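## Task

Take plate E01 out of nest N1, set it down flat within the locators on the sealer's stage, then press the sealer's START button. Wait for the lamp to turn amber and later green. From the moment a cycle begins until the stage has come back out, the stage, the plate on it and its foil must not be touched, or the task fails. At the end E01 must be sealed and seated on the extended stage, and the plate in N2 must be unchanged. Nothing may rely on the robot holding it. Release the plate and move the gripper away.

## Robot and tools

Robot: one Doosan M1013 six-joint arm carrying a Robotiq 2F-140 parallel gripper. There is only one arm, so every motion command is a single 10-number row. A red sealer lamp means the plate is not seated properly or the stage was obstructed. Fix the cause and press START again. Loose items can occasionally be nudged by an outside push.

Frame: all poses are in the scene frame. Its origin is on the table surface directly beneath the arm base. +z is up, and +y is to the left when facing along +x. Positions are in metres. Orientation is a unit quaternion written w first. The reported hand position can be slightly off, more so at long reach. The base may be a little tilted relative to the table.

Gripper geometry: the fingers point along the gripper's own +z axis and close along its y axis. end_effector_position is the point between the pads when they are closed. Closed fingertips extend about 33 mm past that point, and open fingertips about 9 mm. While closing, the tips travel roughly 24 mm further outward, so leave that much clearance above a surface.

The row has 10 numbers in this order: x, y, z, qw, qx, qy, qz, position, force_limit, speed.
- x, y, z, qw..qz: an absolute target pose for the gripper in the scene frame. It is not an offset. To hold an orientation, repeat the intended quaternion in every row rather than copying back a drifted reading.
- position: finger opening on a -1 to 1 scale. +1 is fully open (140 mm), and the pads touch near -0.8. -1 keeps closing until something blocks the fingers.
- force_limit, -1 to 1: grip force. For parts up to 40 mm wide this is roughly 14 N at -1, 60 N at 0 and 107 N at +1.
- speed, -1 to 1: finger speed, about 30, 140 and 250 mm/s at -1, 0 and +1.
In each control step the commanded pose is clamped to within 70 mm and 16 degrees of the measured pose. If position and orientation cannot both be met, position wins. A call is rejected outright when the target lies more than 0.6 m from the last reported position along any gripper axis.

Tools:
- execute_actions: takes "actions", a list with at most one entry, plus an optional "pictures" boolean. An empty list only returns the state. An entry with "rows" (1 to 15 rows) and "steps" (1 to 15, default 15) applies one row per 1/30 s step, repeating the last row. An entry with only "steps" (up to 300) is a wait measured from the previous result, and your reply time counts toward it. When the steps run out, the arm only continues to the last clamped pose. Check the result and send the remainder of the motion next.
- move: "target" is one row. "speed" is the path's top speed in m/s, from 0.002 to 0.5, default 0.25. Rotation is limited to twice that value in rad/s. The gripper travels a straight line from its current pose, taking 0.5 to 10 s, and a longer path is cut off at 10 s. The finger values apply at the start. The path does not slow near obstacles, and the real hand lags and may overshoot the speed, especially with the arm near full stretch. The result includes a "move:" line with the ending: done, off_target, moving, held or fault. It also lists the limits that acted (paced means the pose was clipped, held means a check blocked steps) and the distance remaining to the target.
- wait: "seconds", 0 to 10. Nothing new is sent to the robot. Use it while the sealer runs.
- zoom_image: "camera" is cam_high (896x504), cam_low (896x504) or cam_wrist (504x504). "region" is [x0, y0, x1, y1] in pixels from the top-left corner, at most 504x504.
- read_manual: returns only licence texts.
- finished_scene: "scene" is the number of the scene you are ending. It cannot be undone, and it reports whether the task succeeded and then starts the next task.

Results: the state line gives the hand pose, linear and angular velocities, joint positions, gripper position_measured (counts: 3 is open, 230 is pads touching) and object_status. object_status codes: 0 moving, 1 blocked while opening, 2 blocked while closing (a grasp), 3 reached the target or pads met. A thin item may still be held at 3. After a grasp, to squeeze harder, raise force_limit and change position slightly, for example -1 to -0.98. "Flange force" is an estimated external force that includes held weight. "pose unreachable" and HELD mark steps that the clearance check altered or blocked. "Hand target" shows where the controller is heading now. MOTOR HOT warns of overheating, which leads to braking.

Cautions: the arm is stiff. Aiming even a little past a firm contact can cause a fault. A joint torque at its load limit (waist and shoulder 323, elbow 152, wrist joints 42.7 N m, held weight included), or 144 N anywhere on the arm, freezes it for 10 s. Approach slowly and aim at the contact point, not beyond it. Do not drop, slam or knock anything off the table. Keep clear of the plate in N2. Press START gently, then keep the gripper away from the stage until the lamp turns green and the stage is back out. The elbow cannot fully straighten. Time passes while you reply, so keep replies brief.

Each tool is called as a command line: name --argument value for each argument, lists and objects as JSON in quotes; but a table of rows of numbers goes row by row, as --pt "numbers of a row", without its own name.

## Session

execute_actions --actions '[]'

Scene clock: 0.00 s of 6600.00 s.
end_effector_position=(+1.0240, +0.2514, +0.2762) position_measured=3 object_status=3 end_effector_quat_wxyz=(+0.178, +0.427, +0.869, -0.175) end_effector_velocity=(+0.000, +0.000, +0.000) end_effector_angular_velocity=(+0.001, -0.001, +0.001)
Joint positions: [ 0.307  0.901  0.737 -0.499  1.51  -0.265]
Joint velocities: [-0.     0.    -0.001  0.001 -0.001 -0.   ]
Flange force (N, the push that the arm receives, along the gripper's own x y z axes): no reading
Hand target: +1.024, +0.251, +0.276; +0.178, +0.427, +0.869, -0.175

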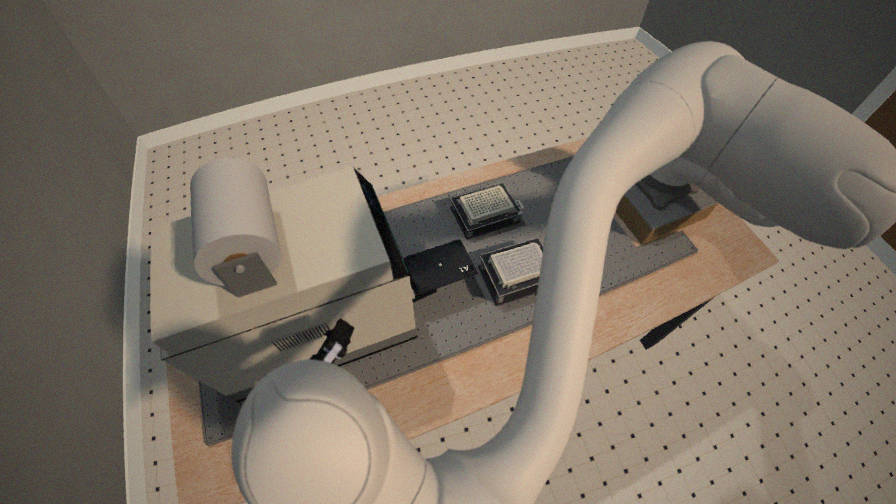

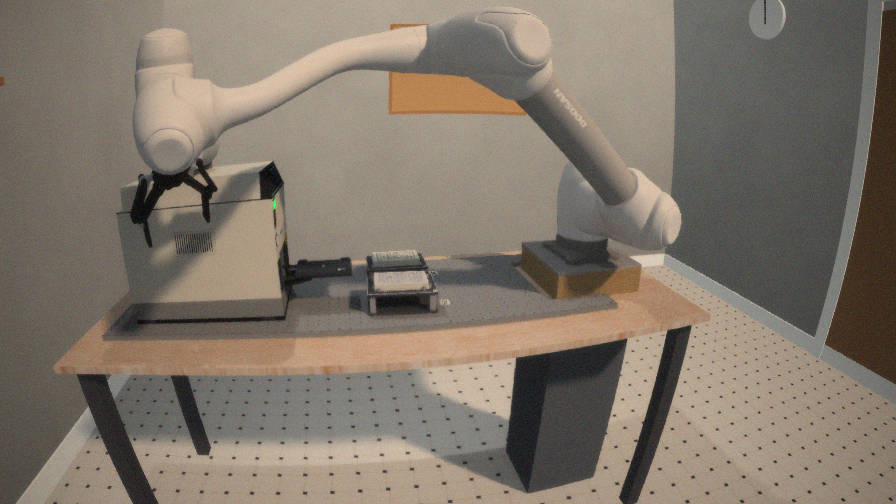

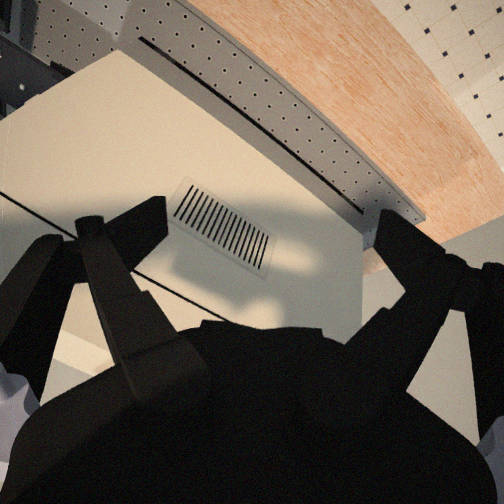

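Gripper is beside the sealer; retreat without rotating, then pass over the stage to view it.

move --target '[0.68,0.33,0.3,0.178,0.427,0.869,-0.175,1,-0.6,0]'

move --target '[0.69,0.04,0.24,0,0,1,0,1,-0.6,0]'

zoom_image --camera "cam_wrist" --region '[130, 60, 410, 340]'

Scene clock: 3.43 s of 6600.00 s.
end_effector_position=(+0.6800, +0.3300, +0.3003) position_measured=3 object_status=3 end_effector_quat_wxyz=(+0.178, +0.427, +0.869, -0.175) end_effector_velocity=(-0.001, +0.000, -0.000) end_effector_angular_velocity=(+0.001, +0.001, -0.000)
Joint positions: [ 0.559  0.429  1.496 -0.491  1.375  0.092]
Joint velocities: [ 0.001 -0.     0.001  0.001  0.     0.   ]
Flange force (N, the push that the arm receives, along the gripper's own x y z axes): [-0.5 -4.4 -2.8]
Hand target: +0.680, +0.330, +0.300; +0.178, +0.427, +0.869, -0.175
Off the commanded pose: 0.000 m, 0 deg.
move: done

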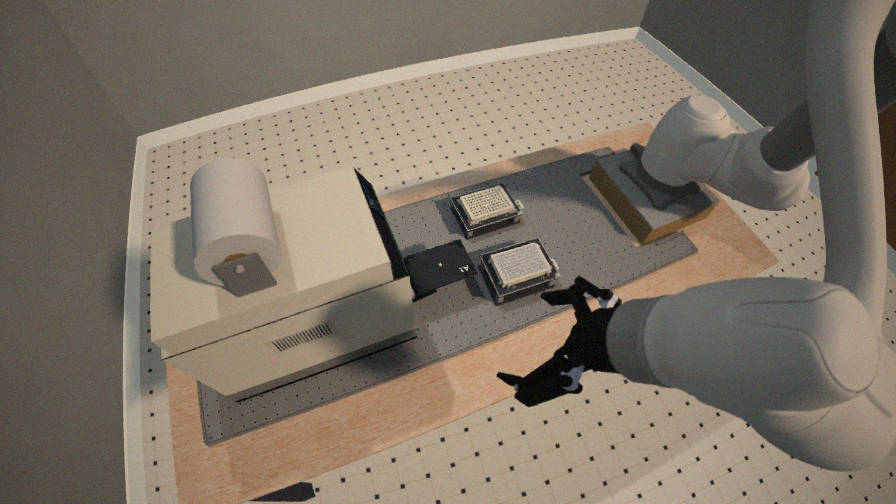

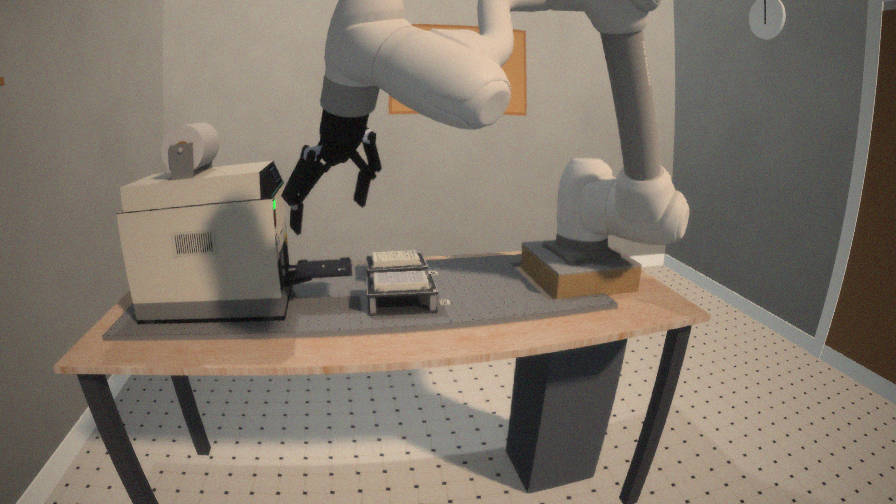

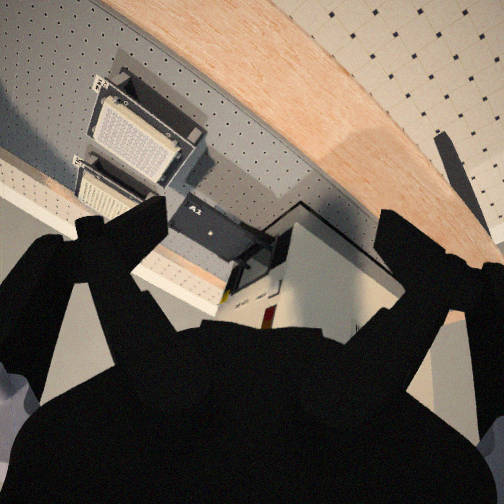

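Scene clock: 5.93 s of 6600.00 s.
end_effector_position=(+0.6896, +0.0406, +0.2401) position_measured=3 object_status=3 end_effector_quat_wxyz=(-0.000, -0.000, +1.000, +0.001) end_effector_velocity=(-0.000, -0.001, -0.001) end_effector_angular_velocity=(+0.001, +0.002, +0.001)
Joint positions: [-0.05   0.299  1.727  0.015  1.106 -1.578]
Joint velocities: [-0.002  0.001 -0.     0.002  0.001 -0.003]
Flange force (N, the push that the arm receives, along the gripper's own x y z axes): [2.1 0.9 -3.3]
Hand target: +0.690, +0.040, +0.240; -0.000, -0.000, +1.000, +0.001
Off the commanded pose: 0.001 m, 0 deg.
move: done

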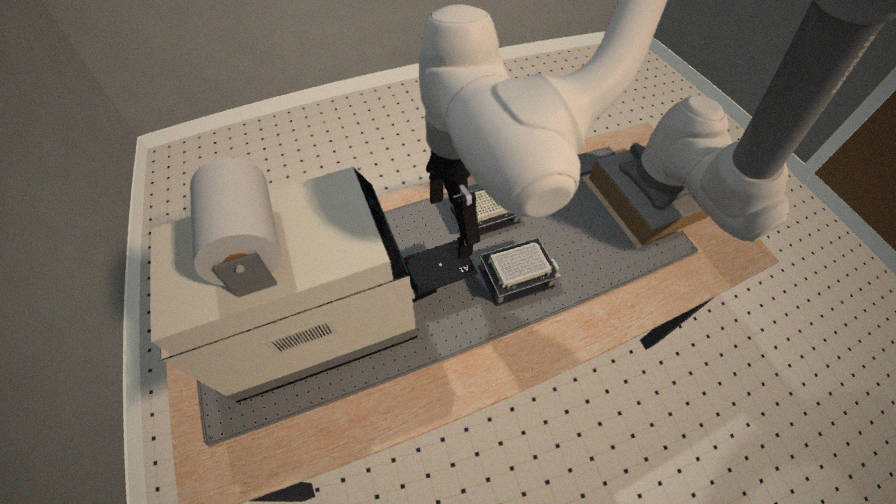

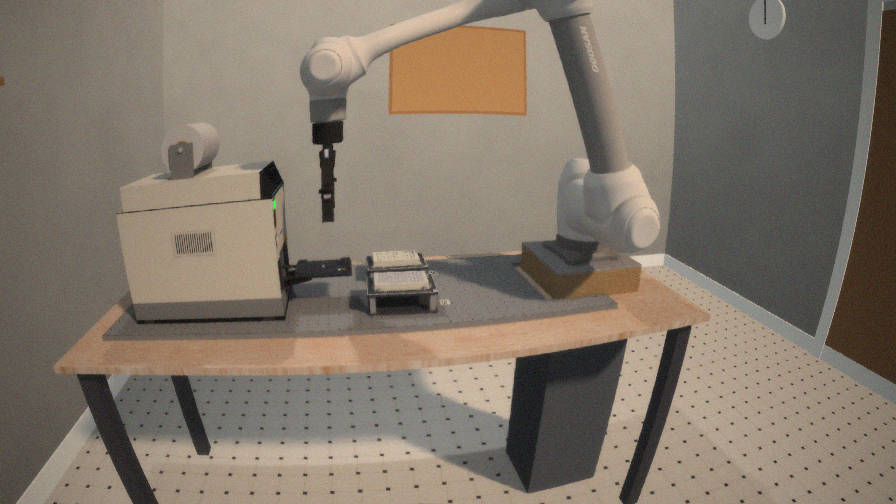

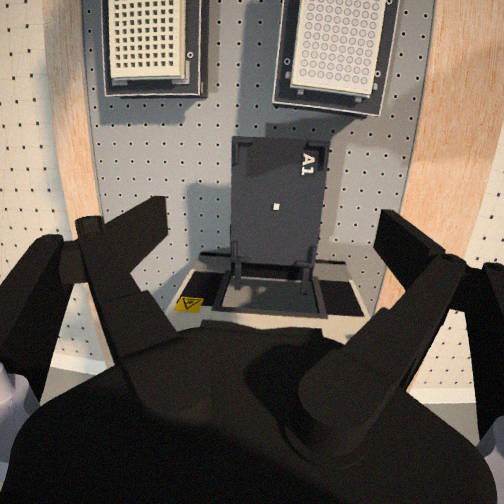

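Region (130, 60, 410, 340) of cam_wrist's 504x504 image, scaled by 1.800, with more detail than that image has.

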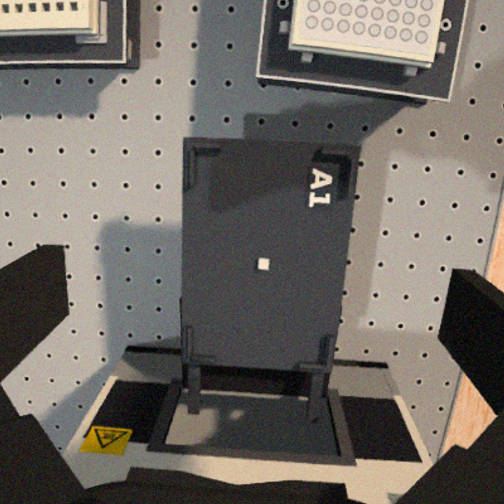

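move --target '[0.515,-0.09,0.15,0,0,1,0,0.5,-0.6,0]' --speed 0.2

zoom_image --camera "cam_wrist" --region '[130, 60, 410, 340]'

zoom_image --camera "cam_low" --region '[340, 210, 450, 300]'

Scene clock: 9.33 s of 6600.00 s.
end_effector_position=(+0.5148, -0.0896, +0.1502) position_measured=66 object_status=3 end_effector_quat_wxyz=(+0.000, +0.000, +1.000, +0.000) end_effector_velocity=(-0.001, -0.001, +0.000) end_effector_angular_velocity=(-0.000, -0.000, +0.000)
Joint positions: [-0.299  0.147  2.124  0.019  0.865 -1.832]
Joint velocities: [-0.001 -0.001  0.001 -0.     0.    -0.001]
Flange force (N, the push that the arm receives, along the gripper's own x y z axes): [1.7 -2.6 -2.5]
Hand target: +0.515, -0.090, +0.150; +0.000, +0.000, +1.000, +0.000
Off the commanded pose: 0.000 m, 0 deg.
move: done

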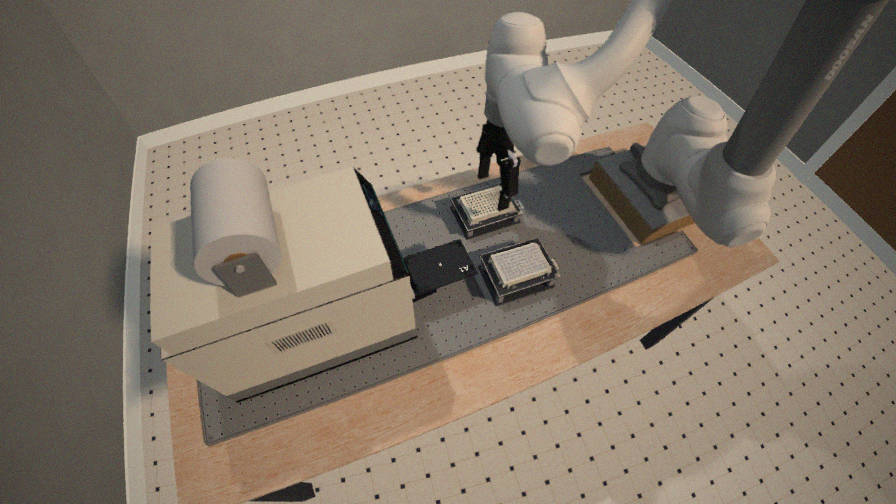

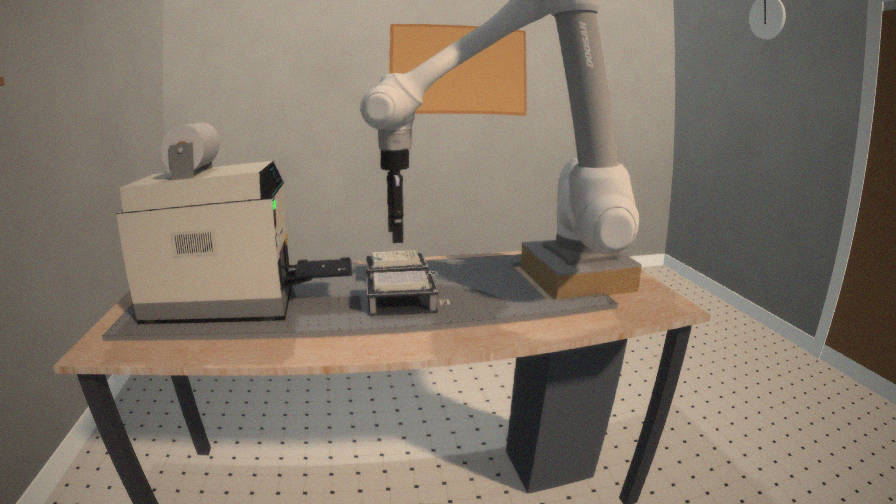

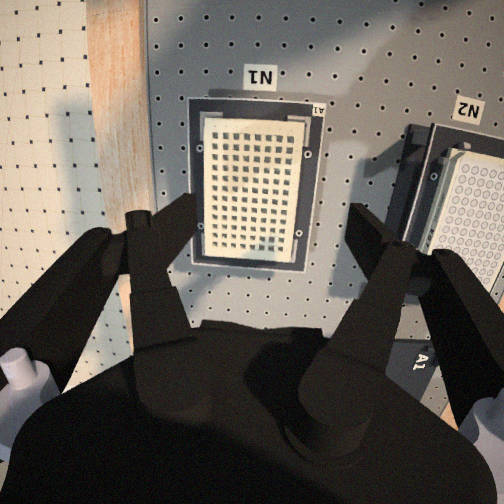

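Region (130, 60, 410, 340) of cam_wrist's 504x504 image, scaled by 1.800, with more detail than that image has.

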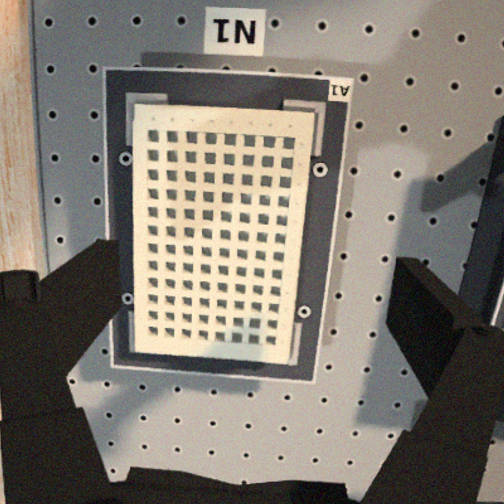

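Region (340, 210, 450, 300) of cam_low's 896x504 image, scaled by 4.582, with more detail than that image has; it fills the top 412 rows of this view, and the rest is white.

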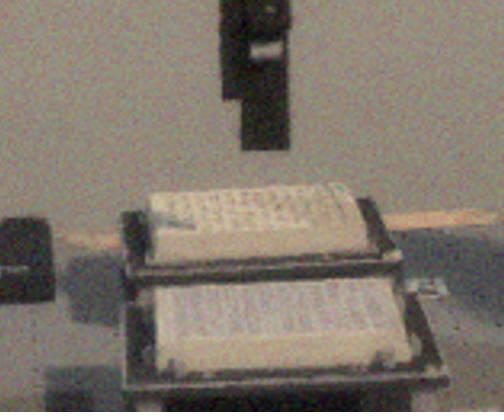

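move --target '[0.513,-0.105,0.102,0,0,1,0,0.5,-0.6,0]' --speed 0.05

zoom_image --camera "cam_wrist" --region '[130, 60, 410, 340]'

zoom_image --camera "cam_low" --region '[340, 210, 450, 300]'

Scene clock: 11.90 s of 6600.00 s.
end_effector_position=(+0.5129, -0.1050, +0.1021) position_measured=66 object_status=3 end_effector_quat_wxyz=(+0.000, +0.000, +1.000, +0.000) end_effector_velocity=(-0.000, -0.000, -0.001) end_effector_angular_velocity=(+0.000, +0.001, -0.001)
Joint positions: [-0.327  0.212  2.159  0.02   0.765 -1.863]
Joint velocities: [-0.     0.001  0.    -0.    -0.001  0.001]
Flange force (N, the push that the arm receives, along the gripper's own x y z axes): [1.2 1.1 -4.0]
Hand target: +0.513, -0.105, +0.102; +0.000, +0.000, +1.000, +0.000
Off the commanded pose: 0.000 m, 0 deg.
move: done

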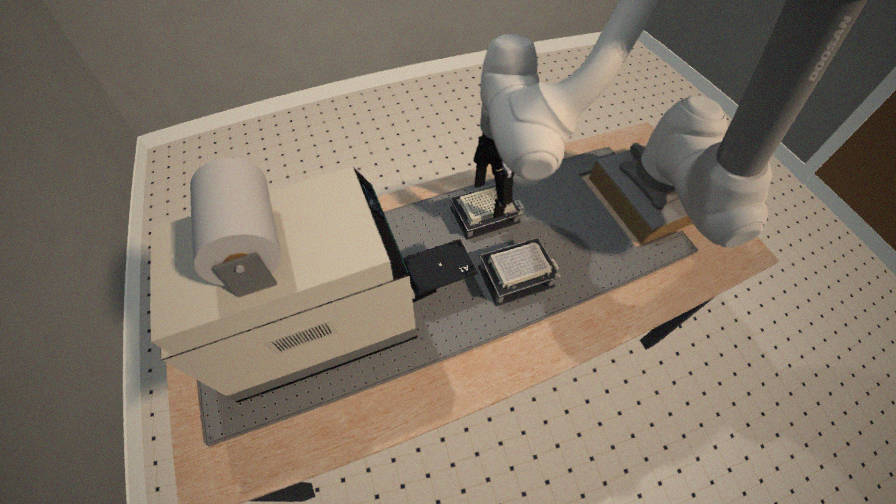

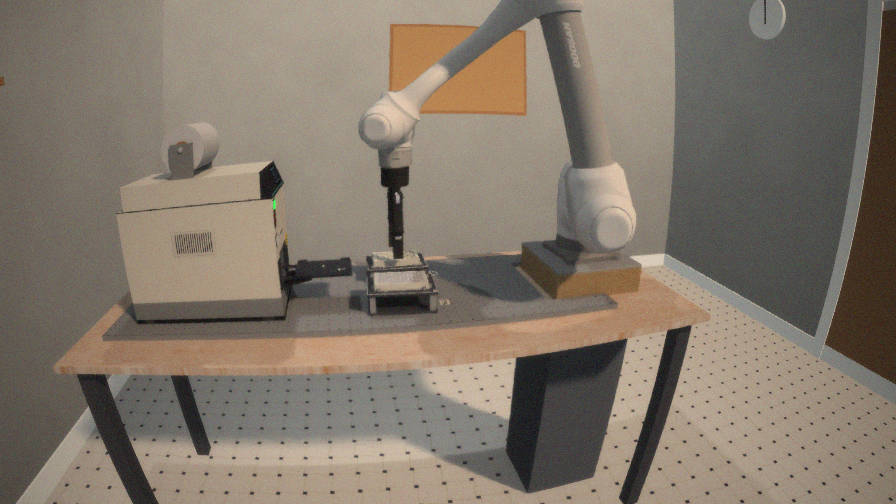

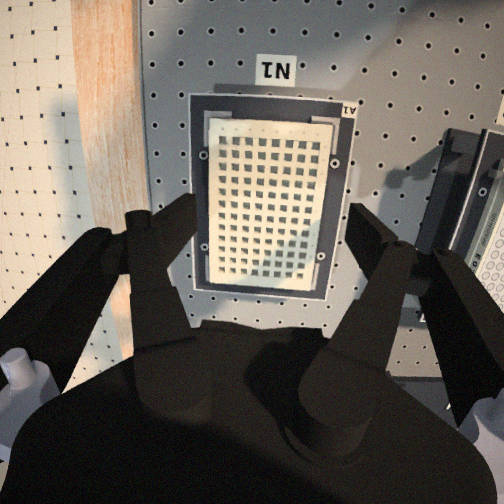

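Region (130, 60, 410, 340) of cam_wrist's 504x504 image, scaled by 1.800, with more detail than that image has.

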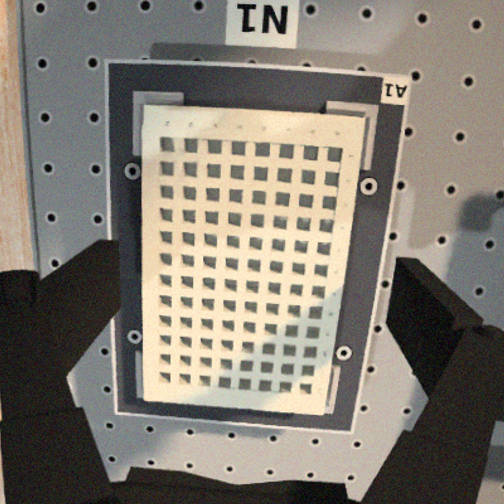

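Region (340, 210, 450, 300) of cam_low's 896x504 image, scaled by 4.582, with more detail than that image has; it fills the top 412 rows of this view, and the rest is white.

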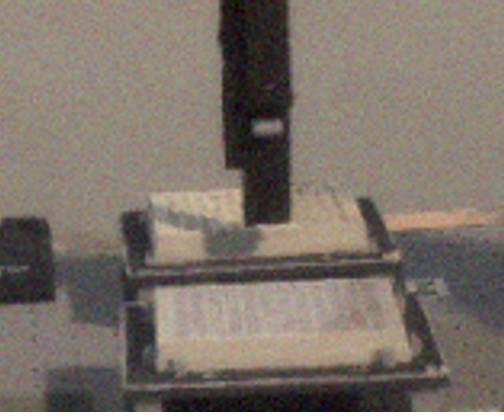

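move --target '[0.513,-0.1095,0.089,0,0,1,0,0.3,-0.6,-0.8]' --speed 0.02

zoom_image --camera "cam_wrist" --region '[170, 140, 370, 280]'

zoom_image --camera "cam_low" --region '[340, 210, 450, 300]'

Scene clock: 14.87 s of 6600.00 s.
end_effector_position=(+0.5130, -0.1095, +0.0890) position_measured=91 object_status=3 end_effector_quat_wxyz=(+0.000, +0.000, +1.000, +0.000) end_effector_velocity=(-0.000, -0.000, -0.001) end_effector_angular_velocity=(-0.000, +0.000, +0.000)
Joint positions: [-0.335  0.232  2.166  0.021  0.738 -1.871]
Joint velocities: [-0.     0.     0.001 -0.    -0.001 -0.   ]
Flange force (N, the push that the arm receives, along the gripper's own x y z axes): [1.4 0.3 -4.8]
Hand target: +0.513, -0.109, +0.089; +0.000, +0.000, +1.000, +0.000
Off the commanded pose: 0.000 m, 0 deg.
move: done

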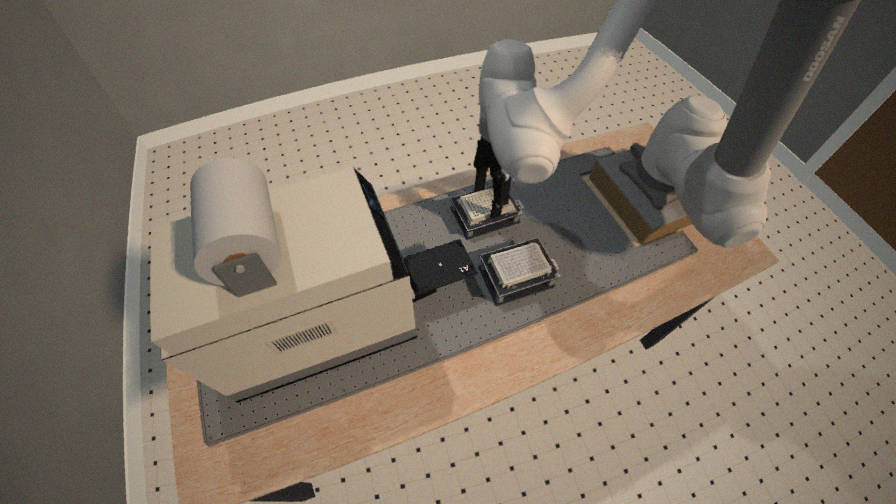

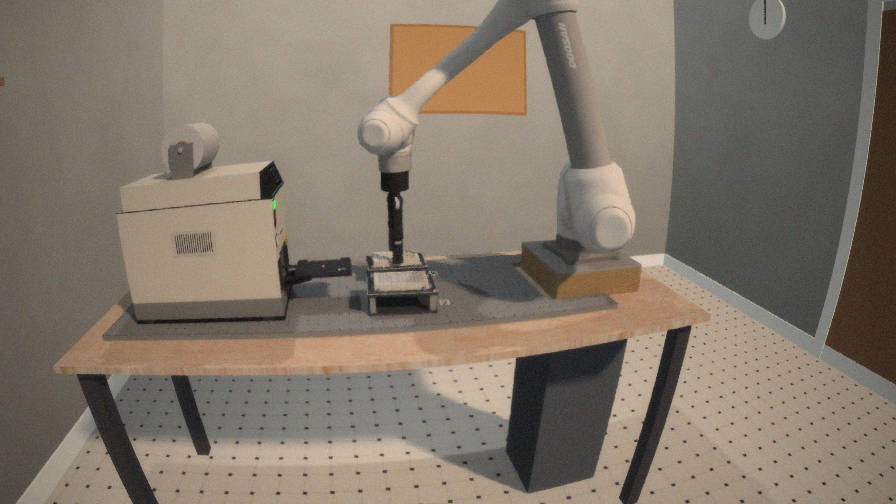

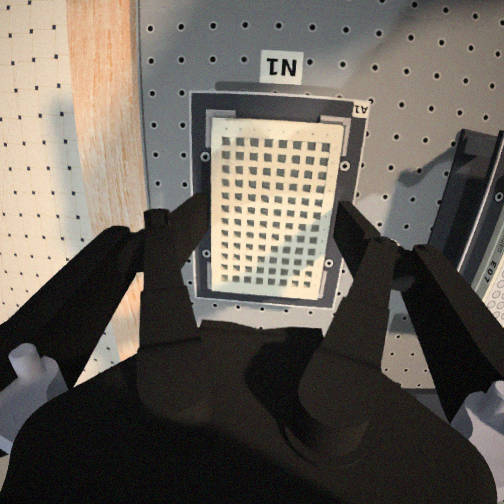

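Region (170, 140, 370, 280) of cam_wrist's 504x504 image, scaled by 2.520, with more detail than that image has; it fills the top 353 rows of this view, and the rest is white.

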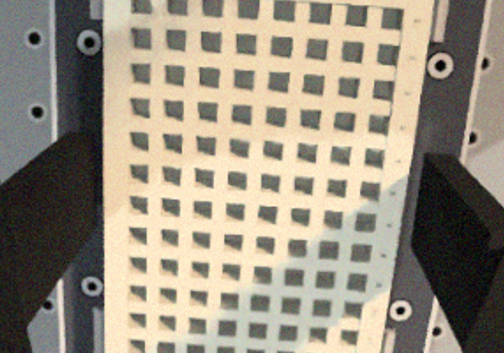

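Region (340, 210, 450, 300) of cam_low's 896x504 image, scaled by 4.582, with more detail than that image has; it fills the top 412 rows of this view, and the rest is white.

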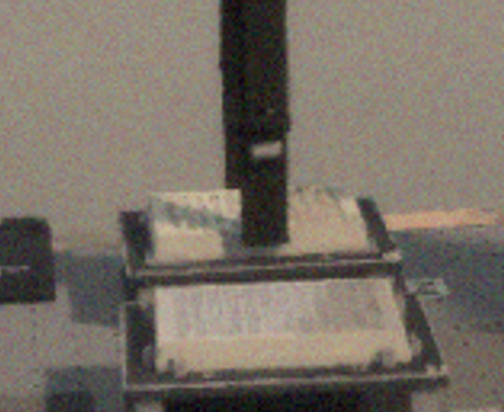

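move --target '[0.513,-0.1103,0.089,0,0,1,0,-1,-0.6,-1]' --speed 0.01

move --target '[0.513,-0.1103,0.16,0,0,1,0,-1,-0.6,-1]' --speed 0.07

move --target '[0.705,0.043,0.16,0,0,1,0,-1,-0.6,-1]' --speed 0.13

zoom_image --camera "cam_wrist" --region '[130, 60, 410, 340]'

zoom_image --camera "cam_low" --region '[270, 230, 370, 290]'

Scene clock: 18.10 s of 6600.00 s.
end_effector_position=(+0.5130, -0.1103, +0.0890) position_measured=107 object_status=2 end_effector_quat_wxyz=(+0.000, +0.000, +1.000, +0.000) end_effector_velocity=(-0.000, +0.000, -0.001) end_effector_angular_velocity=(+0.002, +0.002, -0.002)
Joint positions: [-0.337  0.232  2.166  0.021  0.738 -1.873]
Joint velocities: [-0.     0.001  0.     0.002  0.001  0.   ]
Flange force (N, the push that the arm receives, along the gripper's own x y z axes): [1.8 5.4 -27.4]
Hand target: +0.513, -0.110, +0.089; +0.000, +0.000, +1.000, +0.000
Off the commanded pose: 0.000 m, 0 deg.
move: done

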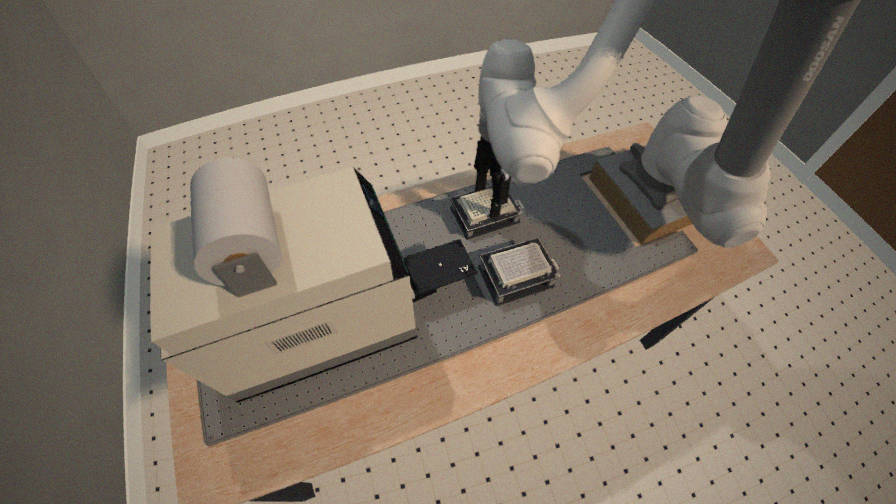

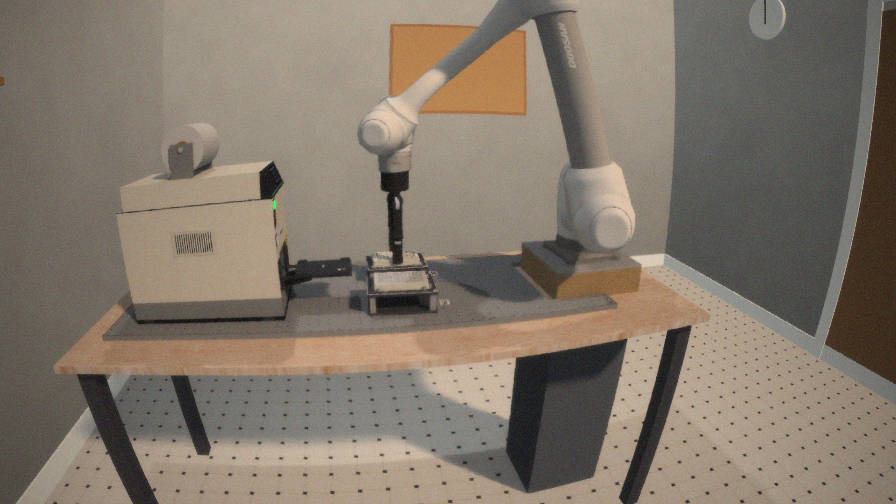

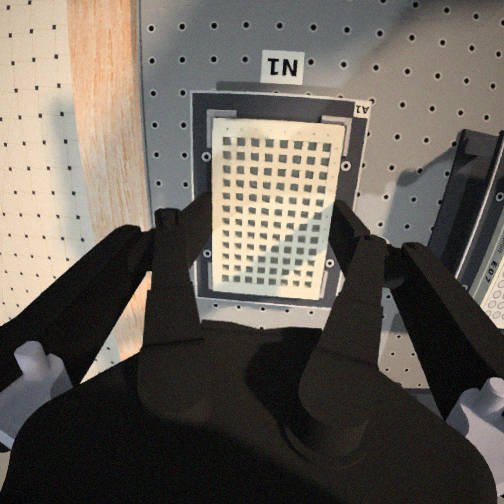

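Scene clock: 19.43 s of 6600.00 s.
end_effector_position=(+0.5131, -0.1103, +0.1599) position_measured=108 object_status=2 end_effector_quat_wxyz=(-0.000, -0.000, +1.000, +0.000) end_effector_velocity=(-0.000, -0.000, +0.000) end_effector_angular_velocity=(-0.000, +0.001, +0.001)
Joint positions: [-0.339  0.139  2.111  0.018  0.886 -1.871]
Joint velocities: [ 0.    -0.001 -0.001 -0.001  0.002 -0.   ]
Flange force (N, the push that the arm receives, along the gripper's own x y z axes): [3.8 0.4 -5.0]
Hand target: +0.513, -0.110, +0.160; +0.000, -0.000, +1.000, +0.000
Off the commanded pose: 0.000 m, 0 deg.
move: done

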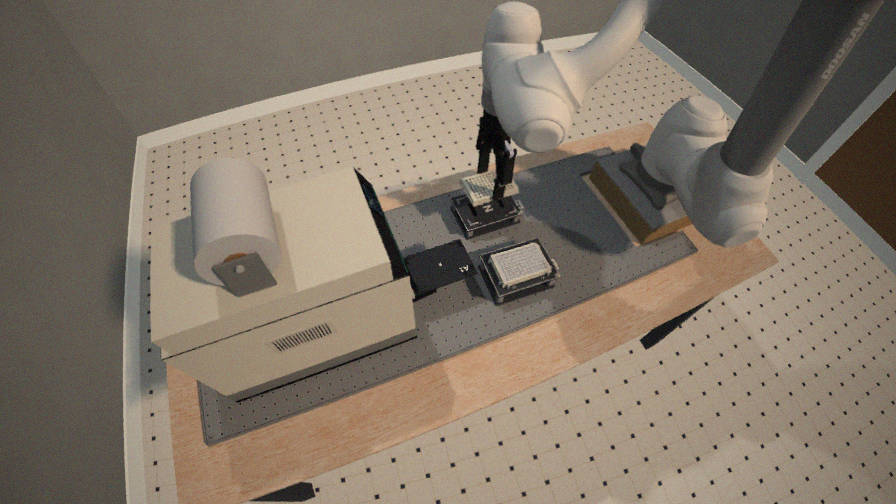

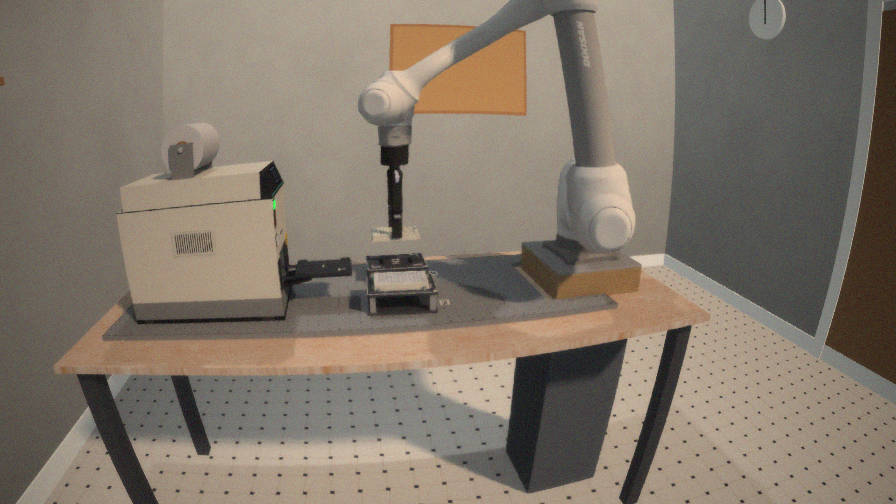

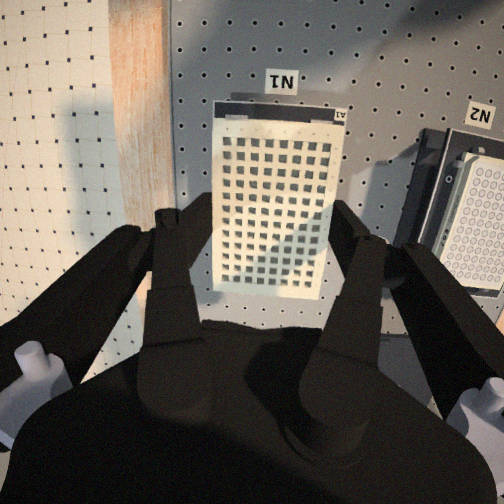

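Scene clock: 21.70 s of 6600.00 s.
end_effector_position=(+0.7050, +0.0425, +0.1599) position_measured=108 object_status=2 end_effector_quat_wxyz=(-0.000, -0.000, +1.000, -0.000) end_effector_velocity=(+0.001, +0.001, +0.000) end_effector_angular_velocity=(+0.001, -0.001, -0.000)
Joint positions: [-0.045  0.388  1.765  0.013  0.979 -1.573]
Joint velocities: [ 0.001  0.    -0.001  0.001 -0.     0.   ]
Flange force (N, the push that the arm receives, along the gripper's own x y z axes): [1.4 -0.7 -3.3]
Hand target: +0.705, +0.043, +0.160; -0.000, -0.000, +1.000, -0.000
Off the commanded pose: 0.000 m, 0 deg.
move: done

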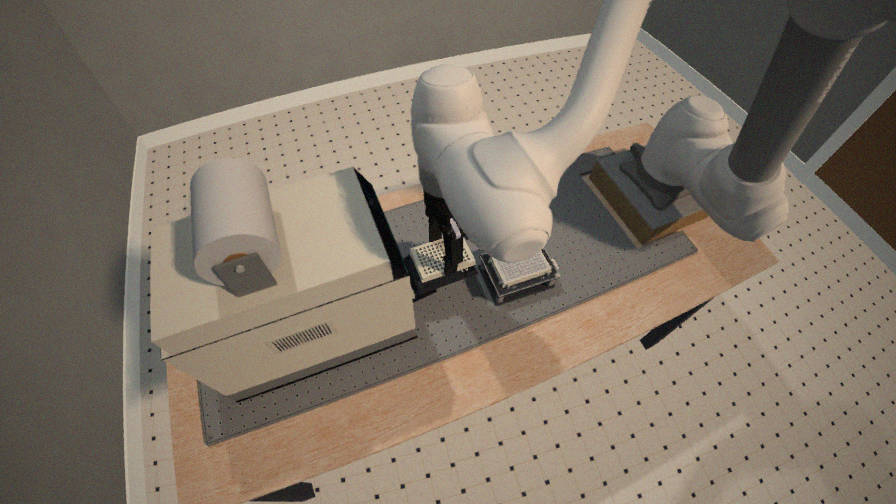

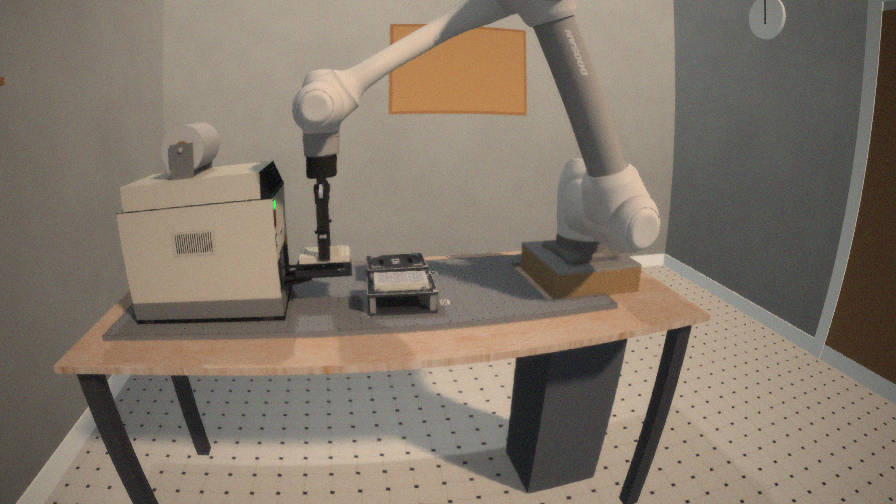

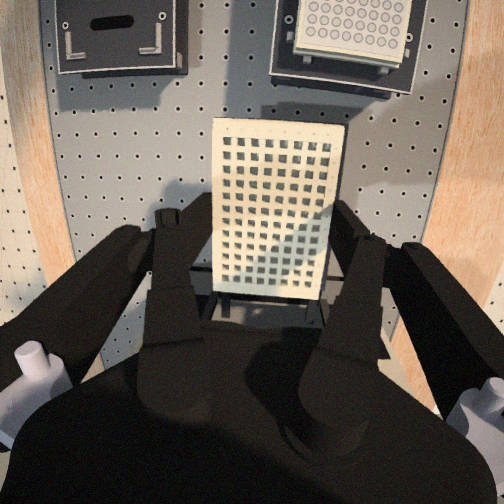

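Region (130, 60, 410, 340) of cam_wrist's 504x504 image, scaled by 1.800, with more detail than that image has.

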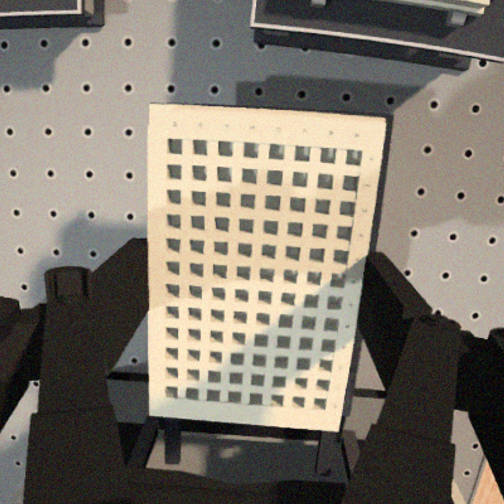

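Region (270, 230, 370, 290) of cam_low's 896x504 image, scaled by 5.040, with more detail than that image has; it fills the top 302 rows of this view, and the rest is white.

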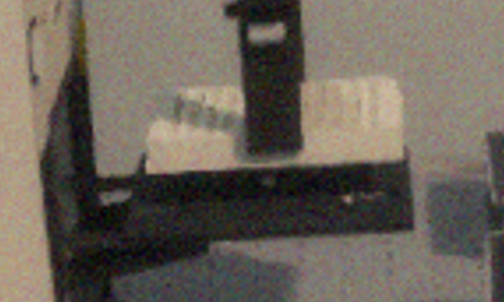

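move --target '[0.710,0.045,0.151,0,0,1,0,-1,-0.6,-1]' --speed 0.02

zoom_image --camera "cam_wrist" --region '[170, 90, 380, 330]'

zoom_image --camera "cam_low" --region '[270, 230, 370, 290]'

Scene clock: 24.20 s of 6600.00 s.
end_effector_position=(+0.7100, +0.0450, +0.1510) position_measured=108 object_status=2 end_effector_quat_wxyz=(-0.000, -0.000, +1.000, -0.000) end_effector_velocity=(+0.001, +0.000, -0.000) end_effector_angular_velocity=(+0.000, -0.002, +0.000)
Joint positions: [-0.042  0.403  1.762  0.014  0.967 -1.571]
Joint velocities: [ 0.     0.001 -0.001  0.    -0.002 -0.   ]
Flange force (N, the push that the arm receives, along the gripper's own x y z axes): [2.8 -1.3 -4.2]
Hand target: +0.710, +0.045, +0.151; -0.000, +0.000, +1.000, -0.000
Off the commanded pose: 0.000 m, 0 deg.
move: done

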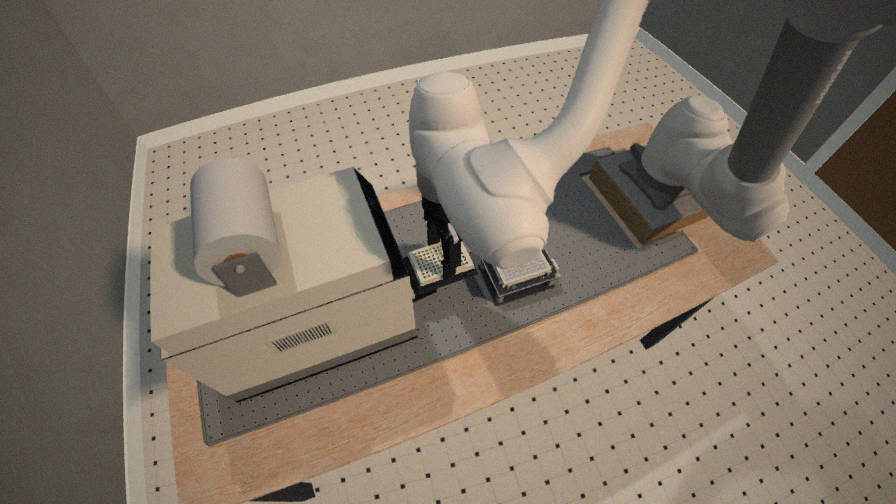

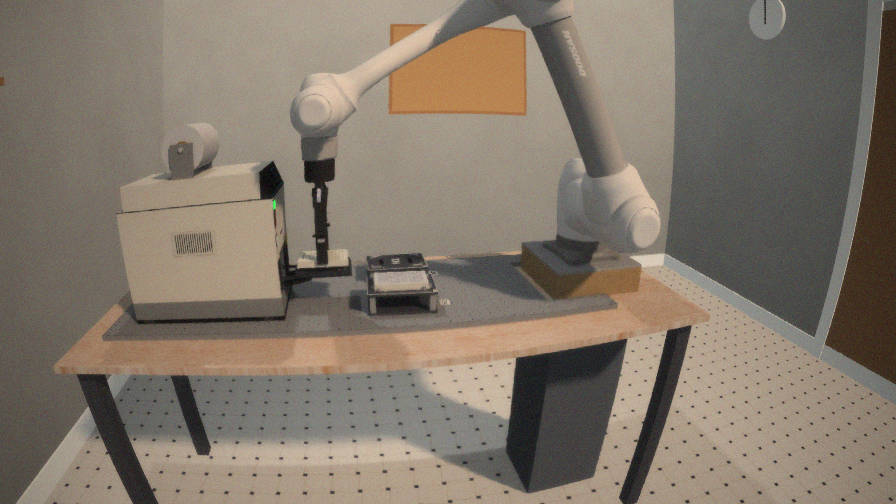

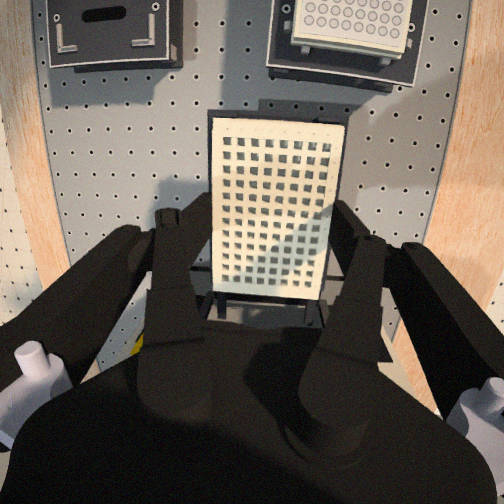

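Region (170, 90, 380, 330) of cam_wrist's 504x504 image, scaled by 2.100, with more detail than that image has; it fills the left 441 columns of this view, and the rest is white.

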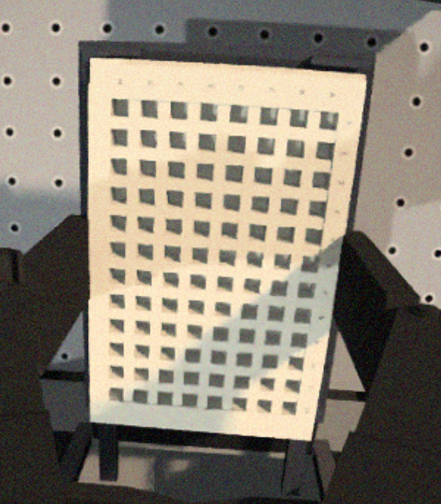

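Region (270, 230, 370, 290) of cam_low's 896x504 image, scaled by 5.040, with more detail than that image has; it fills the top 302 rows of this view, and the rest is white.

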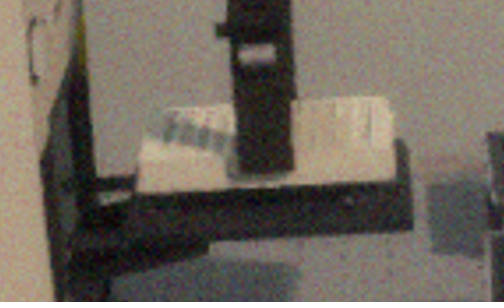

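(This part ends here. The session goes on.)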